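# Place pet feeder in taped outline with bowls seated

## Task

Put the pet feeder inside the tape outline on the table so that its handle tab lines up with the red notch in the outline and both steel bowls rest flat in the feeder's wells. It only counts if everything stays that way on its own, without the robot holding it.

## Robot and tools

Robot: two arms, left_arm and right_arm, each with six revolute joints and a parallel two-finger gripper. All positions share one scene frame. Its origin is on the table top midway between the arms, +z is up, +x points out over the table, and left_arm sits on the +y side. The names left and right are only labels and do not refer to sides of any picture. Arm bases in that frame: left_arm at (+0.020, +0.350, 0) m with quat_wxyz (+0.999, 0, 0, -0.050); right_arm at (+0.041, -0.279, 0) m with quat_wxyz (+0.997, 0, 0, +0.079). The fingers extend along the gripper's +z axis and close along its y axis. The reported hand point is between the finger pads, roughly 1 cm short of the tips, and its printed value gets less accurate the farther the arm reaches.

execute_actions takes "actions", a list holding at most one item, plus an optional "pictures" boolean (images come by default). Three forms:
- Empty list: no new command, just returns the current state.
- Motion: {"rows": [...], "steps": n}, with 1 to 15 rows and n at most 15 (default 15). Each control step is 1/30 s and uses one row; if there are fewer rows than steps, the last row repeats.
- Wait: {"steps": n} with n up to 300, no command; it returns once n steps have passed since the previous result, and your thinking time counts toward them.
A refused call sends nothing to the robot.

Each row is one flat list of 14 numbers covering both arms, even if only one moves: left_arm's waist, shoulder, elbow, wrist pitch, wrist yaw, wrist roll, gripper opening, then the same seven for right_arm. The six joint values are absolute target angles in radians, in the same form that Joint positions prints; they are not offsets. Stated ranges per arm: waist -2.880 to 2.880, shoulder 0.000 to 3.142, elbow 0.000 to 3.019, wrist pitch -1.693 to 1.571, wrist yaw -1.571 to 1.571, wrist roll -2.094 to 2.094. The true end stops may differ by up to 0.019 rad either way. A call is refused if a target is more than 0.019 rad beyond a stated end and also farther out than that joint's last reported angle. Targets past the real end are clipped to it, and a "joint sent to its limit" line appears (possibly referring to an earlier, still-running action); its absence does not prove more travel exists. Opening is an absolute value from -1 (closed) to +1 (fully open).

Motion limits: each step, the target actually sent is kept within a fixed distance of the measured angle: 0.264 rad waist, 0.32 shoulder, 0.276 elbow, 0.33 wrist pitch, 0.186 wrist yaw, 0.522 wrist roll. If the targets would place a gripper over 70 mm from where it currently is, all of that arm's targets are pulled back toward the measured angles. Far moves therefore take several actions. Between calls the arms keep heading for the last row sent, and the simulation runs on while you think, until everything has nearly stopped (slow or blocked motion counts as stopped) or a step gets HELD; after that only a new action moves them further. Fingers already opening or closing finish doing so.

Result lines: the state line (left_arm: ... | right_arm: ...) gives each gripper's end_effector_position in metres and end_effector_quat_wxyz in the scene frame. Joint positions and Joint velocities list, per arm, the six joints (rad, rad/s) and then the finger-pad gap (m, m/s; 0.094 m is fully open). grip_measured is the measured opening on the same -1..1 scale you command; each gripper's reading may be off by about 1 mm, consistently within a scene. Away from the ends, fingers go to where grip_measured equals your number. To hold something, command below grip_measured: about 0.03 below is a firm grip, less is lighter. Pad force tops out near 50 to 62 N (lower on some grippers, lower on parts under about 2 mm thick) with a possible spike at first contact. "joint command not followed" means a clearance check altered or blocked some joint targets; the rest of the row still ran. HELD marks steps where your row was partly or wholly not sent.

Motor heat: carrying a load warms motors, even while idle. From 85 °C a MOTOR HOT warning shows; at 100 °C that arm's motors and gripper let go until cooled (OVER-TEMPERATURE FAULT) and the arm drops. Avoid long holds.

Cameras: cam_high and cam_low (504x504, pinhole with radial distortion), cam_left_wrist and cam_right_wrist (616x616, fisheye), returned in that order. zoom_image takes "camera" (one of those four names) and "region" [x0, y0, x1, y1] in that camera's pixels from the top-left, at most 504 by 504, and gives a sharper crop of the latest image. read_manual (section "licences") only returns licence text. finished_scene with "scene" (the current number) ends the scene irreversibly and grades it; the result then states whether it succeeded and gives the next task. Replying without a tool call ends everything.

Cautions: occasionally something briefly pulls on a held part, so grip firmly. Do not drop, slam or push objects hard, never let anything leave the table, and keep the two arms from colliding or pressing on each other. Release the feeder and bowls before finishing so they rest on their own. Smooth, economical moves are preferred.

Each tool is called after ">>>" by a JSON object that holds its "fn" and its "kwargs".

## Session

>>> {"fn": "execute_actions", "kwargs": {"actions": []}}

Scene clock: 0.00 s of 4800.00 s.
left_arm: end_effector_position=(+0.8087, +0.5548, +0.2631) grip_measured=+1.000 end_effector_quat_wxyz=(+0.329, +0.184, +0.840, +0.391) | right_arm: end_effector_position=(+0.5814, +0.1077, +0.3873) grip_measured=+1.000 end_effector_quat_wxyz=(-0.285, +0.926, -0.247, +0.032)
Joint positions: left_arm=[ 0.268  1.991  1.822 -0.383 -0.426  0.838  0.094] | right_arm=[ 0.375  1.85   2.173 -1.416 -0.347 -2.002  0.094]
Joint velocities: left_arm=[-0.005 -0.015  0.012  0.022 -0.081  0.037  0.   ] | right_arm=[-0.005 -0.015  0.007  0.007 -0.066 -0.022  0.   ]
Motor temperatures (°C, as the motors report them): left_arm=[23 26 25 23 23 21] | right_arm=[24 26 26 21 23 22]

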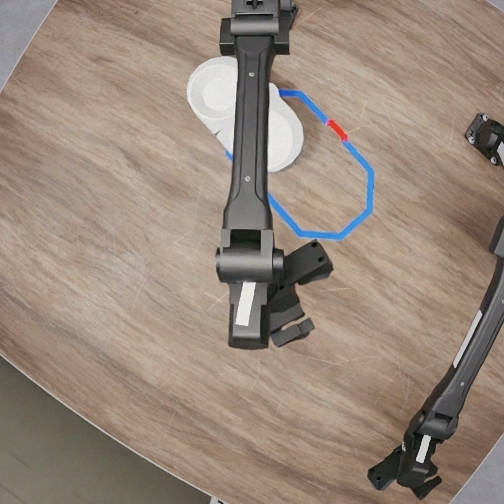

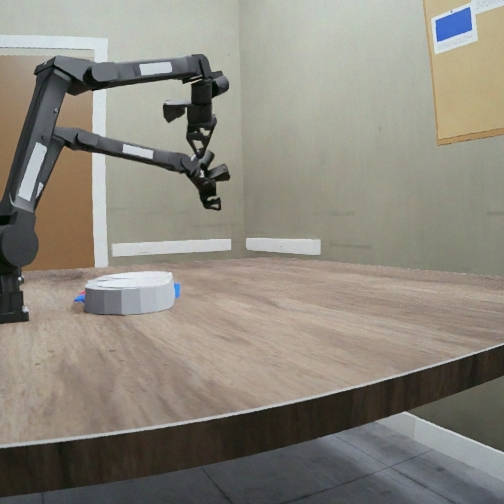

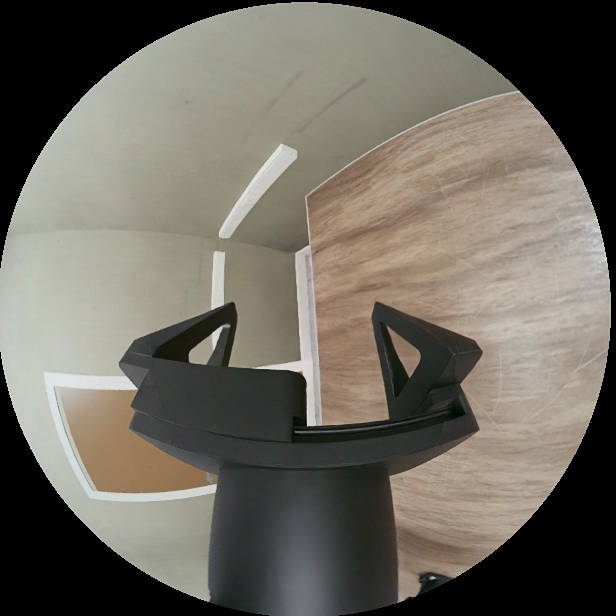

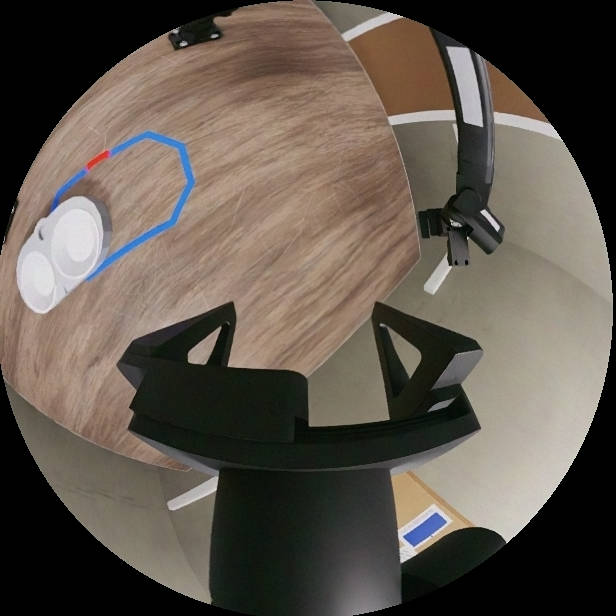

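>>> {"fn": "execute_actions", "kwargs": {"actions": [{"rows":[[0.268,1.991,1.822,-0.383,-0.426,0.838,1,0.4,1.016,0.659,-1.2,0,-0.75,-0.2]]}], "pictures": false}}

>>> {"fn": "execute_actions", "kwargs": {"actions": [{"steps":50}]}}

Scene clock: 4.57 s of 4800.00 s.
left_arm: end_effector_position=(+0.8087, +0.5548, +0.2631) grip_measured=+1.000 end_effector_quat_wxyz=(+0.329, +0.184, +0.840, +0.391) | right_arm: end_effector_position=(+0.3796, -0.0759, +0.3695) grip_measured=-0.199 end_effector_quat_wxyz=(-0.271, +0.706, -0.650, +0.078)
Joint positions: left_arm=[ 0.268  1.991  1.822 -0.383 -0.426  0.838  0.094] | right_arm=[ 0.38   1.042  1.265 -1.222 -0.005 -1.115  0.038]
Joint velocities: left_arm=[-0.015 -0.005  0.002 -0.002 -0.007 -0.066  0.   ] | right_arm=[-0.015 -1.626 -1.619 -0.002 -0.022  1.385 -0.   ]
Motor temperatures (°C, as the motors report them): left_arm=[23 26 27 23 23 21] | right_arm=[24 26 27 21 23 22]
Steps of this call (steps 1 to 90: nothing new was sent; then 1.07 s passed at rest; steps 91 to 105: all 15 steps of this action). Readings (joint positions):
91: left_arm=[0.268 1.991 1.822 -0.383 -0.426 0.838] | right_arm=[0.377 1.830 2.138 -1.382 -0.292 -1.952]
92: left_arm=[0.268 1.991 1.822 -0.383 -0.426 0.838] | right_arm=[0.378 1.792 2.070 -1.338 -0.228 -1.893]
94: left_arm=[0.268 1.991 1.822 -0.383 -0.426 0.838] | right_arm=[0.380 1.708 1.939 -1.291 -0.112 -1.777]
98: left_arm=[0.268 1.991 1.822 -0.383 -0.426 0.838] | right_arm=[0.380 1.498 1.694 -1.248 -0.024 -1.547]
105: the state above

Scene clock: 6.23 s of 4800.00 s.
left_arm: end_effector_position=(+0.8087, +0.5548, +0.2631) grip_measured=+1.000 end_effector_quat_wxyz=(+0.329, +0.184, +0.840, +0.391) | right_arm: end_effector_position=(+0.2393, -0.1586, +0.1024) grip_measured=-0.199 end_effector_quat_wxyz=(-0.009, -0.609, +0.793, +0.002)
Joint positions: left_arm=[ 0.268  1.991  1.822 -0.383 -0.426  0.838  0.094] | right_arm=[ 0.386  1.02   0.643 -1.212 -0.002 -0.765  0.038]
Joint velocities: left_arm=[-0.005  0.005 -0.002 -0.002  0.022  0.007  0.   ] | right_arm=[-0.005 -0.005  0.007 -0.022  0.022 -0.051 -0.   ]
Motor temperatures (°C, as the motors report them): left_arm=[23 26 27 23 23 21] | right_arm=[24 26 27 21 23 22]
Steps of this call (steps 1 to 45: the robot went on to your last target; steps 46 to 50: nothing new was sent). Readings (joint positions):
1: left_arm=[0.268 1.991 1.822 -0.383 -0.426 0.838] | right_arm=[0.380 0.994 1.212 -1.222 -0.005 -1.075]
2: left_arm=[0.268 1.991 1.822 -0.383 -0.426 0.838] | right_arm=[0.380 0.961 1.165 -1.222 -0.005 -1.043]
4: left_arm=[0.268 1.991 1.822 -0.383 -0.426 0.838] | right_arm=[0.380 0.933 1.082 -1.222 -0.005 -0.995]
8: left_arm=[0.268 1.991 1.822 -0.383 -0.426 0.838] | right_arm=[0.380 0.948 0.910 -1.220 -0.005 -0.924]
50: the state above
All arms were judged still, so your last target was given up. Only a new action makes them travel on or press farther. Fingers that are still opening or closing keep moving.

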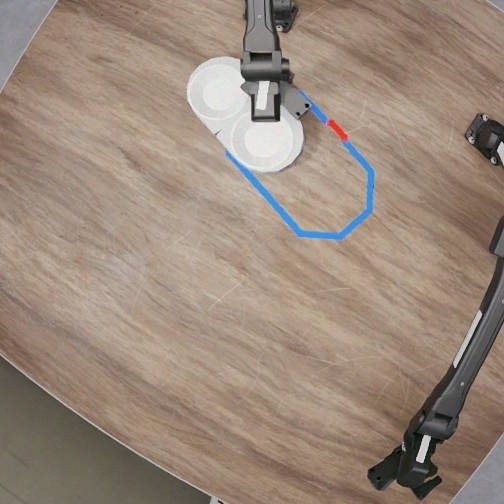

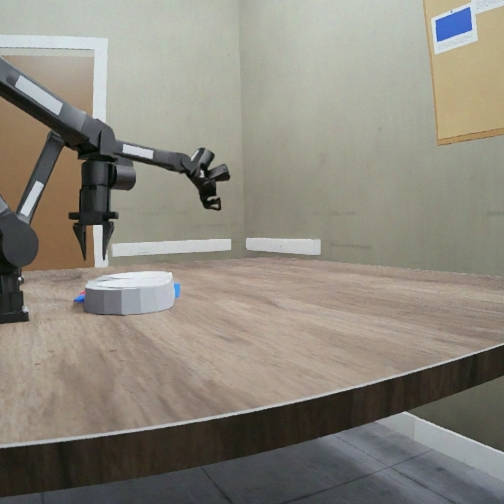

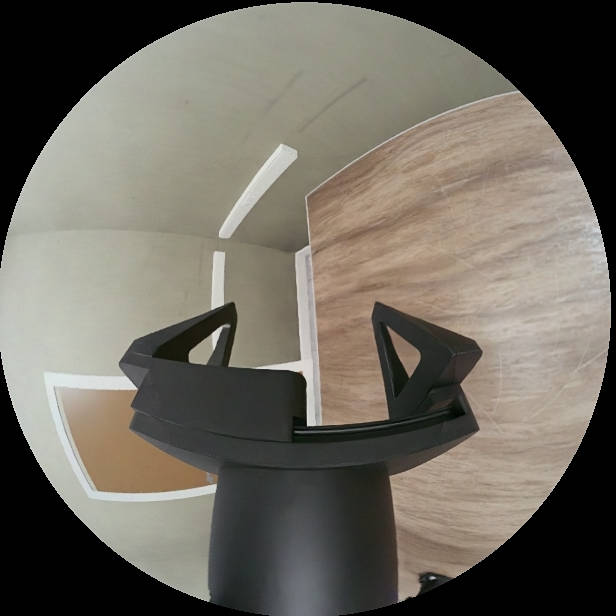

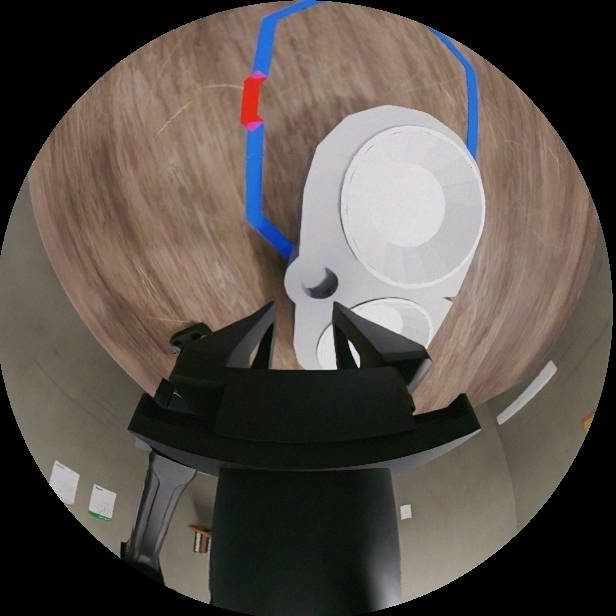

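>>> {"fn": "execute_actions", "kwargs": {"actions": [{"rows":[[0.268,1.991,1.822,-0.383,-0.426,0.838,1,0.435,1.06,0.58,-1.1,0,-0.63,-0.2]]}]}}

Scene clock: 9.93 s of 4800.00 s.
left_arm: end_effector_position=(+0.8087, +0.5548, +0.2631) grip_measured=+1.000 end_effector_quat_wxyz=(+0.329, +0.184, +0.840, +0.391) | right_arm: end_effector_position=(+0.2348, -0.1508, +0.0767) grip_measured=-0.199 end_effector_quat_wxyz=(-0.002, -0.578, +0.816, +0.001)
Joint positions: left_arm=[ 0.268  1.991  1.822 -0.383 -0.426  0.838  0.094] | right_arm=[ 0.425  1.048  0.587 -1.114 -0.001 -0.65   0.038]
Joint velocities: left_arm=[ 0.005 -0.005  0.002 -0.007 -0.051 -0.066  0.   ] | right_arm=[ 0.005  0.005 -0.012  0.027  0.007  0.022 -0.001]
Motor temperatures (°C, as the motors report them): left_arm=[23 27 27 23 23 21] | right_arm=[24 26 28 21 23 22]
Steps of this call (steps 1 to 90: nothing new was sent; then 0.20 s passed at rest; steps 91 to 105: all 15 steps of this action). Readings (joint positions):
91: left_arm=[0.268 1.991 1.822 -0.383 -0.426 0.838] | right_arm=[0.390 1.021 0.636 -1.192 -0.001 -0.746]
92: left_arm=[0.268 1.991 1.822 -0.383 -0.426 0.838] | right_arm=[0.398 1.022 0.624 -1.159 -0.001 -0.725]
94: left_arm=[0.268 1.991 1.822 -0.383 -0.426 0.838] | right_arm=[0.416 1.034 0.602 -1.127 -0.001 -0.696]
98: left_arm=[0.268 1.991 1.822 -0.383 -0.426 0.838] | right_arm=[0.425 1.048 0.587 -1.118 -0.001 -0.666]
105: the state above

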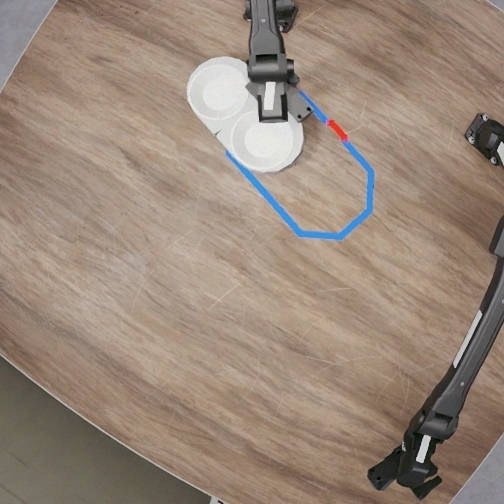

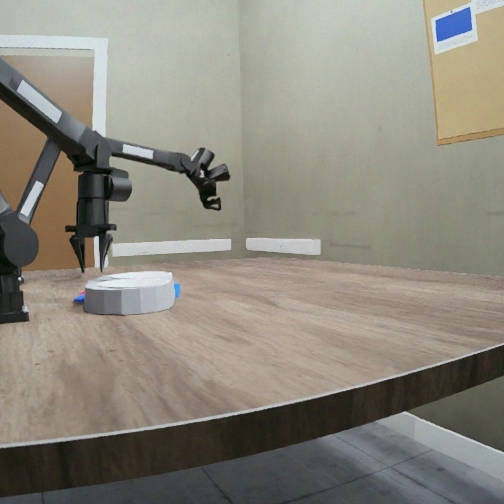

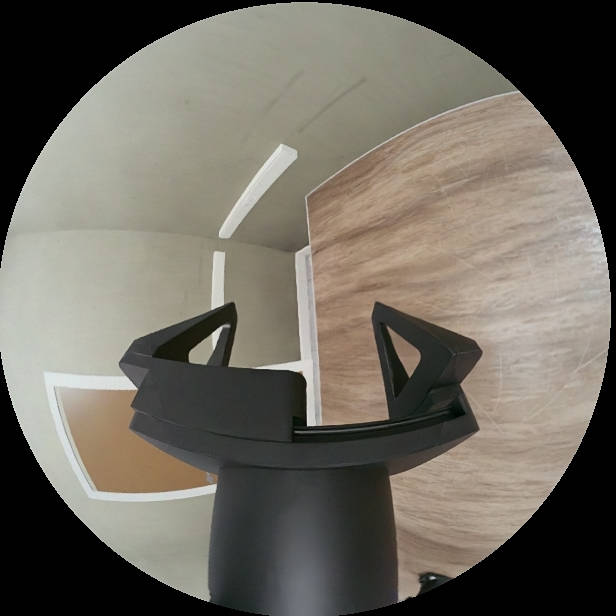

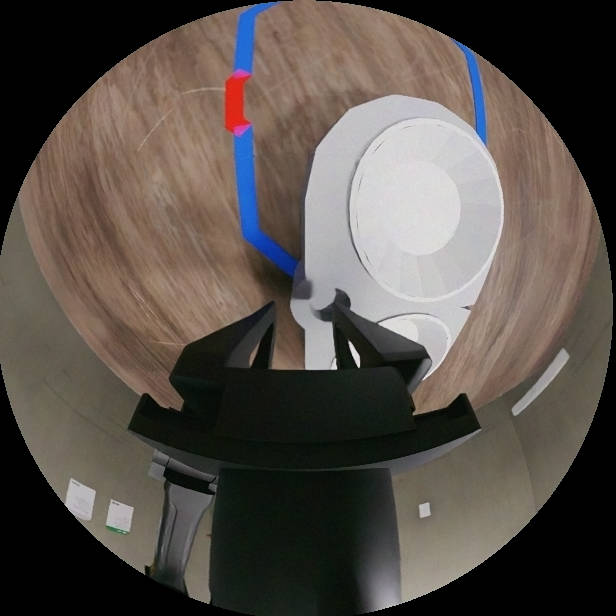

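>>> {"fn": "execute_actions", "kwargs": {"actions": [{"rows":[[0.268,1.991,1.822,-0.383,-0.426,0.838,1,0.435,1.075,0.56,-1.075,0,-0.6,-0.25],[0.268,1.991,1.822,-0.383,-0.426,0.838,1,0.435,1.085,0.545,-1.05,0,-0.6,-0.25],[0.268,1.991,1.822,-0.383,-0.426,0.838,1,0.435,1.095,0.528,-1.022,0,-0.6,-0.25]]}], "pictures": false}}

>>> {"fn": "execute_actions", "kwargs": {"actions": [{"rows":[[0.268,1.991,1.822,-0.383,-0.426,0.838,1,0.435,1.095,0.528,-1.022,0,-0.6,-0.45],[0.268,1.991,1.822,-0.383,-0.426,0.838,1,0.435,1.095,0.528,-1.022,0,-0.6,-0.6],[0.268,1.991,1.822,-0.383,-0.426,0.838,1,0.435,1.095,0.528,-1.022,0,-0.6,-0.72]],"steps":12}]}}

Scene clock: 14.67 s of 4800.00 s.
left_arm: end_effector_position=(+0.8087, +0.5548, +0.2631) grip_measured=+1.000 end_effector_quat_wxyz=(+0.329, +0.184, +0.840, +0.391) | right_arm: end_effector_position=(+0.2300, -0.1540, +0.0520) grip_measured=-0.249 end_effector_quat_wxyz=(-0.007, -0.564, +0.825, +0.001)
Joint positions: left_arm=[ 0.268  1.991  1.822 -0.383 -0.426  0.838  0.094] | right_arm=[ 0.425  1.083  0.535 -1.037 -0.001 -0.616  0.035]
Joint velocities: left_arm=[-0.005 -0.005  0.012 -0.007  0.007  0.007  0.   ] | right_arm=[ 0.005  0.015  0.012  0.002  0.081  0.037 -0.   ]
Motor temperatures (°C, as the motors report them): left_arm=[23 27 28 23 23 21] | right_arm=[24 26 28 21 23 22]
Steps of this call (steps 1 to 15: the robot went on to your last target; steps 16 to 90: nothing new was sent; then 1.23 s passed at rest; steps 91 to 105: all 15 steps of this action). Readings (joint positions):
91: left_arm=[0.268 1.991 1.822 -0.383 -0.426 0.838] | right_arm=[0.425 1.049 0.585 -1.109 -0.001 -0.641]
92: left_arm=[0.268 1.991 1.822 -0.383 -0.426 0.838] | right_arm=[0.425 1.050 0.580 -1.095 -0.001 -0.636]
94: left_arm=[0.268 1.991 1.822 -0.383 -0.426 0.838] | right_arm=[0.425 1.060 0.560 -1.057 -0.001 -0.628]
98: left_arm=[0.268 1.991 1.822 -0.383 -0.426 0.838] | right_arm=[0.425 1.082 0.536 -1.041 -0.001 -0.621]
105: the state above

Scene clock: 15.07 s of 4800.00 s.
left_arm: end_effector_position=(+0.8087, +0.5548, +0.2631) grip_measured=+1.000 end_effector_quat_wxyz=(+0.329, +0.184, +0.840, +0.391) | right_arm: end_effector_position=(+0.2306, -0.1544, +0.0520) grip_measured=-0.698 end_effector_quat_wxyz=(-0.007, -0.557, +0.830, -0.001)
Joint positions: left_arm=[ 0.268  1.991  1.822 -0.383 -0.426  0.838  0.094] | right_arm=[ 0.425  1.083  0.535 -1.036  0.002 -0.599  0.014]
Joint velocities: left_arm=[-0.005 -0.015  0.002 -0.012  0.007 -0.022  0.   ] | right_arm=[-0.015  0.005  0.012  0.002  0.037 -0.037 -0.001]
Motor temperatures (°C, as the motors report them): left_arm=[23 27 28 23 23 21] | right_arm=[24 26 28 21 23 22]
Steps of this call (steps 1 to 12: all 12 steps of this action). Readings (joint positions):
1: left_arm=[0.268 1.991 1.822 -0.383 -0.426 0.838] | right_arm=[0.425 1.083 0.535 -1.037 -0.001 -0.616]
2: left_arm=[0.268 1.991 1.822 -0.383 -0.426 0.838] | right_arm=[0.425 1.083 0.535 -1.037 0.002 -0.615]
4: left_arm=[0.268 1.991 1.822 -0.383 -0.426 0.838] | right_arm=[0.425 1.083 0.535 -1.036 0.003 -0.604]
8: left_arm=[0.268 1.991 1.822 -0.383 -0.426 0.838] | right_arm=[0.425 1.083 0.535 -1.036 0.002 -0.599]
12: the state above

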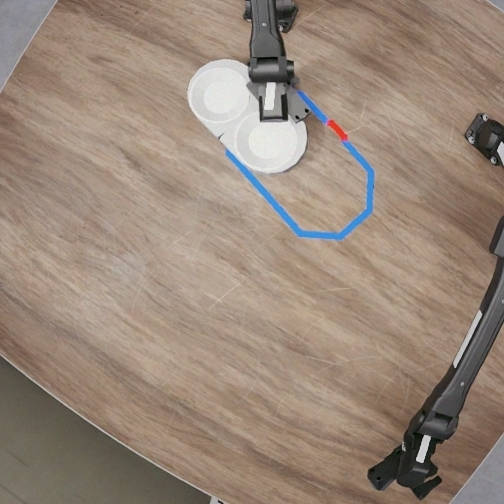

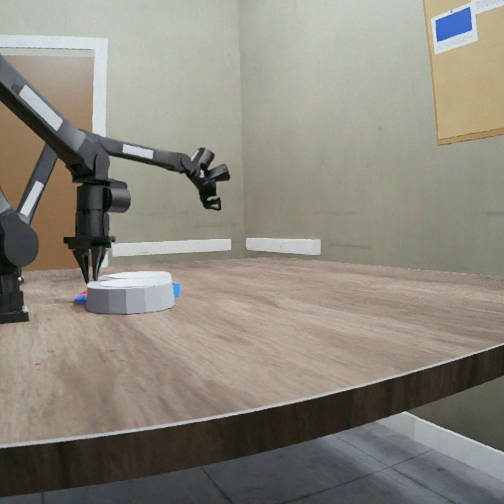

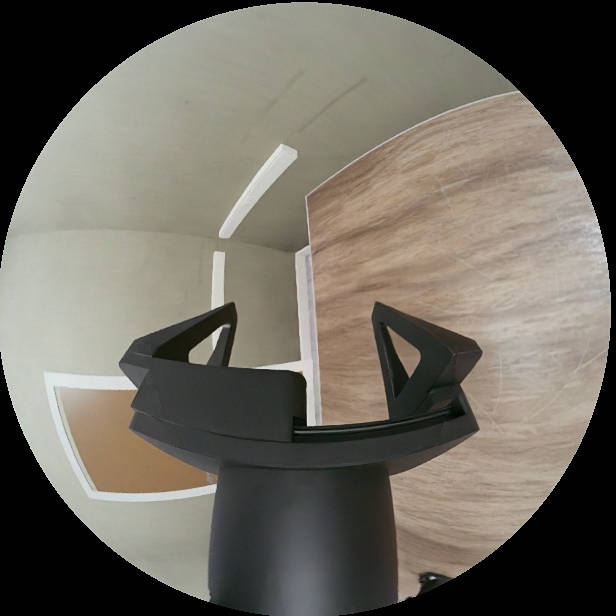

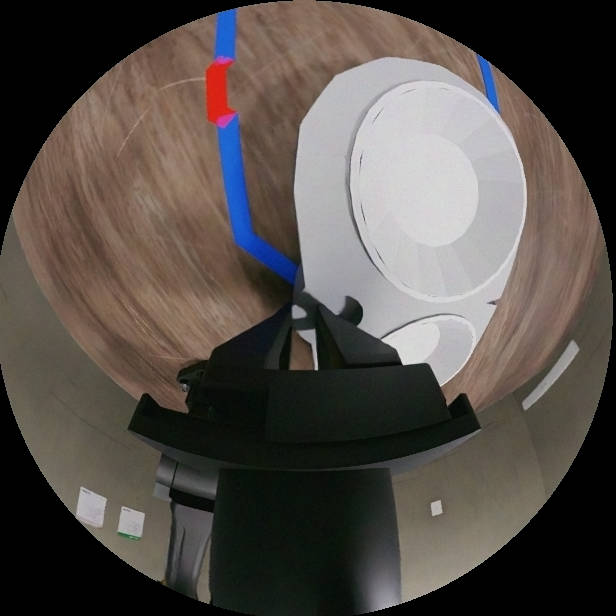

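>>> {"fn": "execute_actions", "kwargs": {"actions": [{"rows":[[0.268,1.991,1.822,-0.383,-0.426,0.838,1,0.46,1.122,0.56,-1.015,0,-0.56,-0.74],[0.268,1.991,1.822,-0.383,-0.426,0.838,1,0.485,1.15,0.58,-1.005,0,-0.535,-0.74],[0.268,1.991,1.822,-0.383,-0.426,0.838,1,0.51,1.177,0.6,-0.995,0,-0.51,-0.74],[0.268,1.991,1.822,-0.383,-0.426,0.838,1,0.535,1.205,0.622,-0.987,0,-0.485,-0.74],[0.268,1.991,1.822,-0.383,-0.426,0.838,1,0.56,1.232,0.644,-0.98,0,-0.46,-0.74],[0.268,1.991,1.822,-0.383,-0.426,0.838,1,0.585,1.257,0.665,-0.976,0,-0.435,-0.74],[0.268,1.991,1.822,-0.383,-0.426,0.838,1,0.61,1.282,0.687,-0.973,0,-0.41,-0.74],[0.268,1.991,1.822,-0.383,-0.426,0.838,1,0.635,1.307,0.709,-0.97,0,-0.385,-0.74],[0.268,1.991,1.822,-0.383,-0.426,0.838,1,0.66,1.332,0.732,-0.97,0,-0.36,-0.74],[0.268,1.991,1.822,-0.383,-0.426,0.838,1,0.685,1.357,0.755,-0.97,0,-0.335,-0.74],[0.268,1.991,1.822,-0.383,-0.426,0.838,1,0.71,1.384,0.781,-0.97,0,-0.31,-0.74],[0.268,1.991,1.822,-0.383,-0.426,0.838,1,0.73,1.411,0.808,-0.97,0,-0.29,-0.74],[0.268,1.991,1.822,-0.383,-0.426,0.838,1,0.75,1.438,0.836,-0.97,0,-0.27,-0.74],[0.268,1.991,1.822,-0.383,-0.426,0.838,1,0.77,1.465,0.864,-0.97,0,-0.25,-0.74],[0.268,1.991,1.822,-0.383,-0.426,0.838,1,0.785,1.493,0.892,-0.97,0,-0.235,-0.74]]}], "pictures": false}}

>>> {"fn": "execute_actions", "kwargs": {"actions": [{"steps":15}]}}

Scene clock: 22.87 s of 4800.00 s.
left_arm: end_effector_position=(+0.8087, +0.5548, +0.2631) grip_measured=+1.000 end_effector_quat_wxyz=(+0.329, +0.184, +0.840, +0.391) | right_arm: end_effector_position=(+0.2537, -0.0161, +0.0539) grip_measured=-0.698 end_effector_quat_wxyz=(-0.012, -0.566, +0.824, -0.008)
Joint positions: left_arm=[ 0.268  1.991  1.822 -0.383 -0.426  0.838  0.094] | right_arm=[ 0.736  1.413  0.814 -0.998  0.008 -0.309  0.014]
Joint velocities: left_arm=[ 0.005  0.005 -0.002 -0.027 -0.007  0.037  0.   ] | right_arm=[ 0.571  0.747  0.755  0.002  0.007  0.535 -0.   ]
Motor temperatures (°C, as the motors report them): left_arm=[23 28 29 23 23 21] | right_arm=[24 26 28 21 23 22]
Steps of this call (steps 1 to 15: the robot went on to your last target; steps 16 to 90: nothing new was sent; then 4.30 s passed at rest; steps 91 to 105: all 15 steps of this action). Readings (joint positions):
91: left_arm=[0.268 1.991 1.822 -0.383 -0.426 0.838] | right_arm=[0.427 1.084 0.535 -1.036 0.004 -0.597]
92: left_arm=[0.268 1.991 1.822 -0.383 -0.426 0.838] | right_arm=[0.434 1.089 0.537 -1.036 0.008 -0.589]
94: left_arm=[0.268 1.991 1.822 -0.383 -0.426 0.838] | right_arm=[0.463 1.115 0.554 -1.036 0.013 -0.557]
98: left_arm=[0.268 1.991 1.822 -0.383 -0.426 0.838] | right_arm=[0.561 1.224 0.637 -1.021 0.013 -0.460]
105: the state above

Scene clock: 23.37 s of 4800.00 s.
left_arm: end_effector_position=(+0.8087, +0.5548, +0.2631) grip_measured=+1.000 end_effector_quat_wxyz=(+0.329, +0.184, +0.840, +0.391) | right_arm: end_effector_position=(+0.2574, +0.0157, +0.0546) grip_measured=-0.698 end_effector_quat_wxyz=(-0.003, -0.564, +0.826, -0.002)
Joint positions: left_arm=[ 0.268  1.991  1.822 -0.383 -0.426  0.838  0.094] | right_arm=[ 0.78   1.468  0.875 -0.983  0.002 -0.26   0.014]
Joint velocities: left_arm=[-0.005 -0.005 -0.002  0.007 -0.007 -0.139  0.   ] | right_arm=[ 0.005  0.015 -0.012  0.007  0.037 -0.007 -0.   ]
Motor temperatures (°C, as the motors report them): left_arm=[23 28 29 23 23 21] | right_arm=[24 26 28 21 23 22]
Steps of this call (steps 1 to 15: the robot went on to your last target). Readings (joint positions):
1: left_arm=[0.268 1.991 1.822 -0.383 -0.426 0.838] | right_arm=[0.754 1.435 0.838 -0.997 0.007 -0.292]
2: left_arm=[0.268 1.991 1.822 -0.383 -0.426 0.838] | right_arm=[0.767 1.453 0.857 -0.994 0.004 -0.280]
4: left_arm=[0.268 1.991 1.822 -0.383 -0.426 0.838] | right_arm=[0.780 1.467 0.874 -0.985 0.002 -0.267]
8: left_arm=[0.268 1.991 1.822 -0.383 -0.426 0.838] | right_arm=[0.780 1.468 0.875 -0.983 0.002 -0.261]
15: the state above

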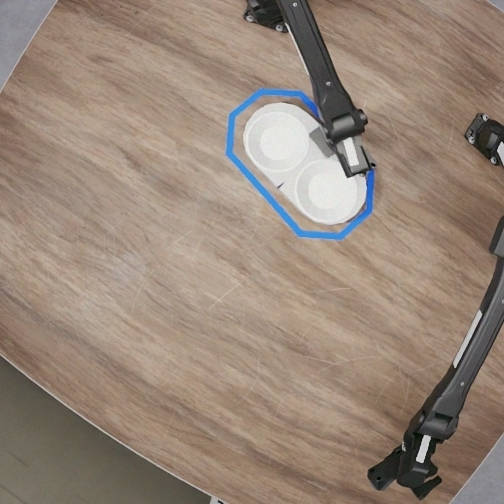

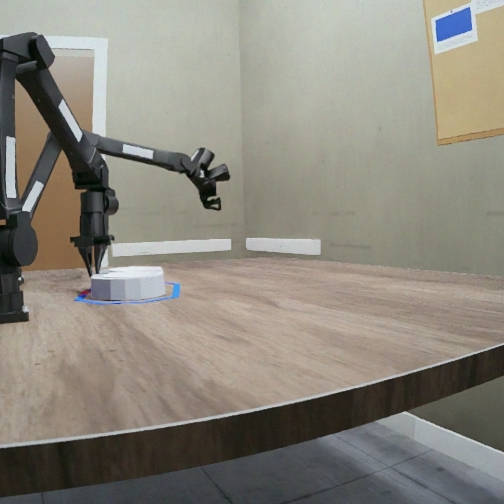

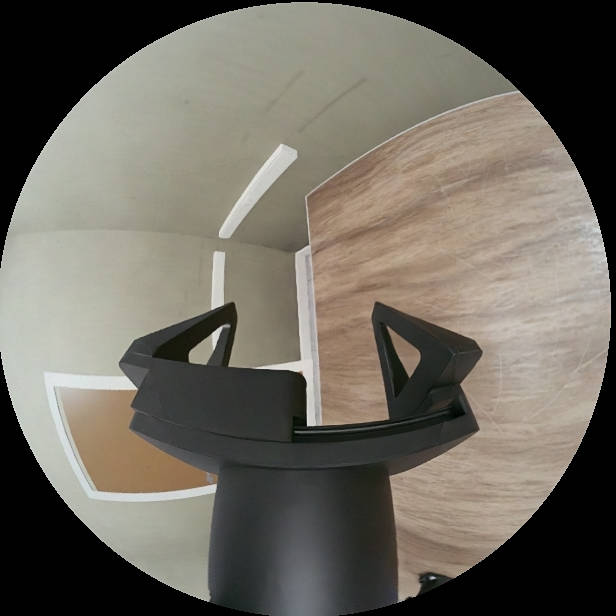

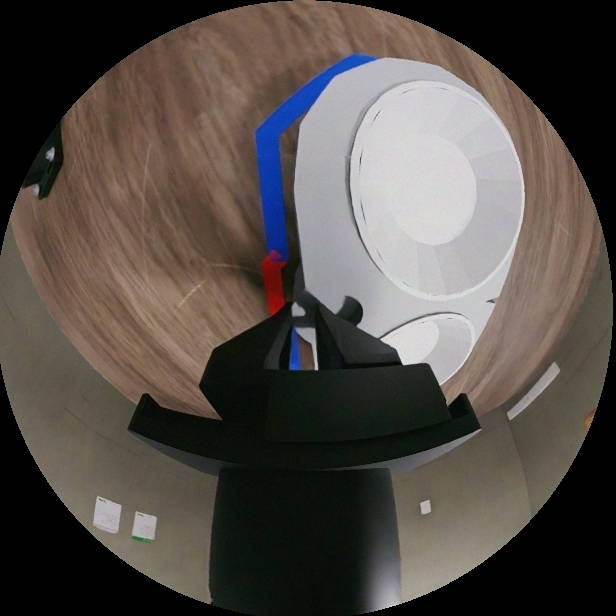

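Small tweak, release, lift.

>>> {"fn": "execute_actions", "kwargs": {"actions": [{"rows":[[0.268,1.991,1.822,-0.383,-0.426,0.838,1,0.755,1.493,0.875,-0.99,0,-0.215,-0.74]],"steps":12}], "pictures": false}}

>>> {"fn": "execute_actions", "kwargs": {"actions": [{"rows":[[0.268,1.991,1.822,-0.383,-0.426,0.838,1,0.76,1.47,0.875,-0.99,0,-0.23,-0.47]],"steps":8}], "pictures": false}}

>>> {"fn": "execute_actions", "kwargs": {"actions": [{"rows":[[0.268,1.991,1.822,-0.383,-0.426,0.838,1,0.76,1.33,0.875,-1.02,0,-0.23,-0.47]]}]}}

Scene clock: 26.17 s of 4800.00 s.
left_arm: end_effector_position=(+0.8087, +0.5548, +0.2631) grip_measured=+1.000 end_effector_quat_wxyz=(+0.329, +0.184, +0.840, +0.391) | right_arm: end_effector_position=(+0.2576, +0.0156, +0.0546) grip_measured=-0.698 end_effector_quat_wxyz=(-0.003, -0.560, +0.828, -0.000)
Joint positions: left_arm=[ 0.268  1.991  1.822 -0.383 -0.426  0.838  0.094] | right_arm=[ 0.778  1.468  0.875 -0.983 -0.002 -0.254  0.014]
Joint velocities: left_arm=[ 0.005 -0.005  0.002 -0.007 -0.037  0.022  0.   ] | right_arm=[ 0.005 -0.005  0.007 -0.002  0.007 -0.037 -0.   ]
Motor temperatures (°C, as the motors report them): left_arm=[23 28 29 23 23 21] | right_arm=[24 26 28 21 23 22]
Steps of this call (steps 1 to 15: the robot went on to your last target; steps 16 to 72: nothing new was sent; steps 73 to 84: all 12 steps of this action). Readings (joint positions):
73: left_arm=[0.268 1.991 1.822 -0.383 -0.426 0.838] | right_arm=[0.780 1.468 0.875 -0.983 0.002 -0.257]
74: left_arm=[0.268 1.991 1.822 -0.383 -0.426 0.838] | right_arm=[0.778 1.468 0.875 -0.983 -0.001 -0.256]
76: left_arm=[0.268 1.991 1.822 -0.383 -0.426 0.838] | right_arm=[0.778 1.468 0.875 -0.983 -0.002 -0.254]
80: left_arm=[0.268 1.991 1.822 -0.383 -0.426 0.838] | right_arm=[0.778 1.468 0.875 -0.983 -0.002 -0.254]
84: the state above

Scene clock: 26.43 s of 4800.00 s.
left_arm: end_effector_position=(+0.8087, +0.5548, +0.2631) grip_measured=+1.000 end_effector_quat_wxyz=(+0.329, +0.184, +0.840, +0.391) | right_arm: end_effector_position=(+0.2589, +0.0147, +0.0546) grip_measured=-0.471 end_effector_quat_wxyz=(-0.003, -0.556, +0.831, -0.000)
Joint positions: left_arm=[ 0.268  1.991  1.822 -0.383 -0.426  0.838  0.094] | right_arm=[ 0.774  1.468  0.875 -0.983 -0.001 -0.247  0.025]
Joint velocities: left_arm=[ 0.005  0.005  0.007 -0.017 -0.022 -0.022  0.   ] | right_arm=[-0.015 -0.015 -0.012  0.007  0.007 -0.037 -0.001]
Motor temperatures (°C, as the motors report them): left_arm=[23 28 29 23 23 21] | right_arm=[24 26 28 21 23 22]
Steps of this call (steps 1 to 8: all 8 steps of this action). Readings (joint positions):
1: left_arm=[0.268 1.991 1.822 -0.383 -0.426 0.838] | right_arm=[0.778 1.468 0.875 -0.983 -0.001 -0.253]
2: left_arm=[0.268 1.991 1.822 -0.383 -0.426 0.838] | right_arm=[0.776 1.468 0.875 -0.983 -0.001 -0.252]
4: left_arm=[0.268 1.991 1.822 -0.383 -0.426 0.838] | right_arm=[0.775 1.468 0.875 -0.983 -0.001 -0.250]
8: the state above

Scene clock: 26.93 s of 4800.00 s.
left_arm: end_effector_position=(+0.8087, +0.5548, +0.2631) grip_measured=+1.000 end_effector_quat_wxyz=(+0.329, +0.184, +0.840, +0.391) | right_arm: end_effector_position=(+0.2590, +0.0148, +0.1070) grip_measured=-0.471 end_effector_quat_wxyz=(+0.058, -0.554, +0.830, +0.021)
Joint positions: left_arm=[ 0.268  1.991  1.822 -0.383 -0.426  0.838  0.094] | right_arm=[ 0.774  1.311  0.87  -1.007 -0.001 -0.245  0.025]
Joint velocities: left_arm=[-0.005 -0.015 -0.002 -0.012  0.037  0.037  0.   ] | right_arm=[ 0.005  0.015 -0.002 -0.002  0.066 -0.051  0.   ]
Motor temperatures (°C, as the motors report them): left_arm=[23 28 29 23 23 21] | right_arm=[24 26 28 21 23 22]
Steps of this call (steps 1 to 15: all 15 steps of this action). Readings (joint positions):
1: left_arm=[0.268 1.991 1.822 -0.383 -0.426 0.838] | right_arm=[0.774 1.459 0.875 -0.986 -0.001 -0.246]
2: left_arm=[0.268 1.991 1.822 -0.383 -0.426 0.838] | right_arm=[0.774 1.442 0.871 -0.994 -0.001 -0.246]
4: left_arm=[0.268 1.991 1.822 -0.383 -0.426 0.838] | right_arm=[0.774 1.391 0.870 -1.005 -0.001 -0.246]
8: left_arm=[0.268 1.991 1.822 -0.383 -0.426 0.838] | right_arm=[0.774 1.315 0.870 -1.005 -0.001 -0.246]
15: the state above

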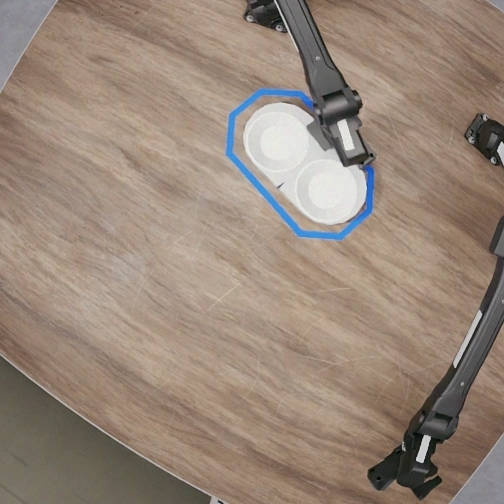

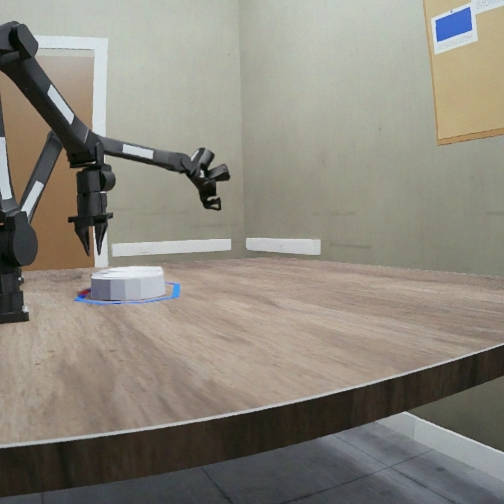

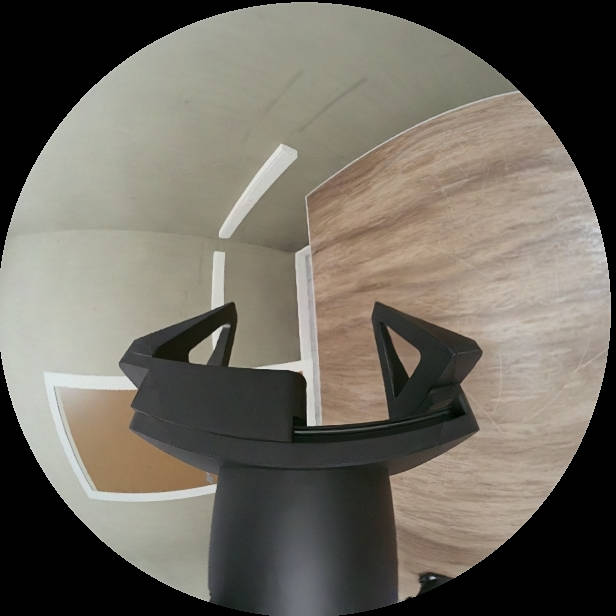

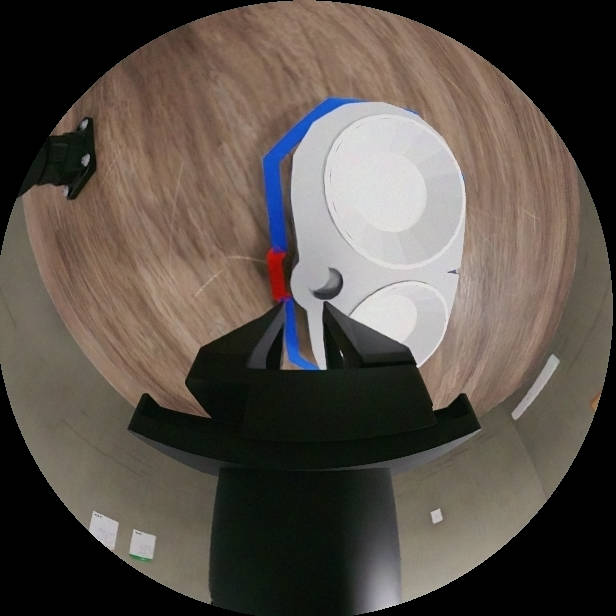

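>>> {"fn": "finished_scene", "kwargs": {"scene": 2}}

The scene is finished: the task was done.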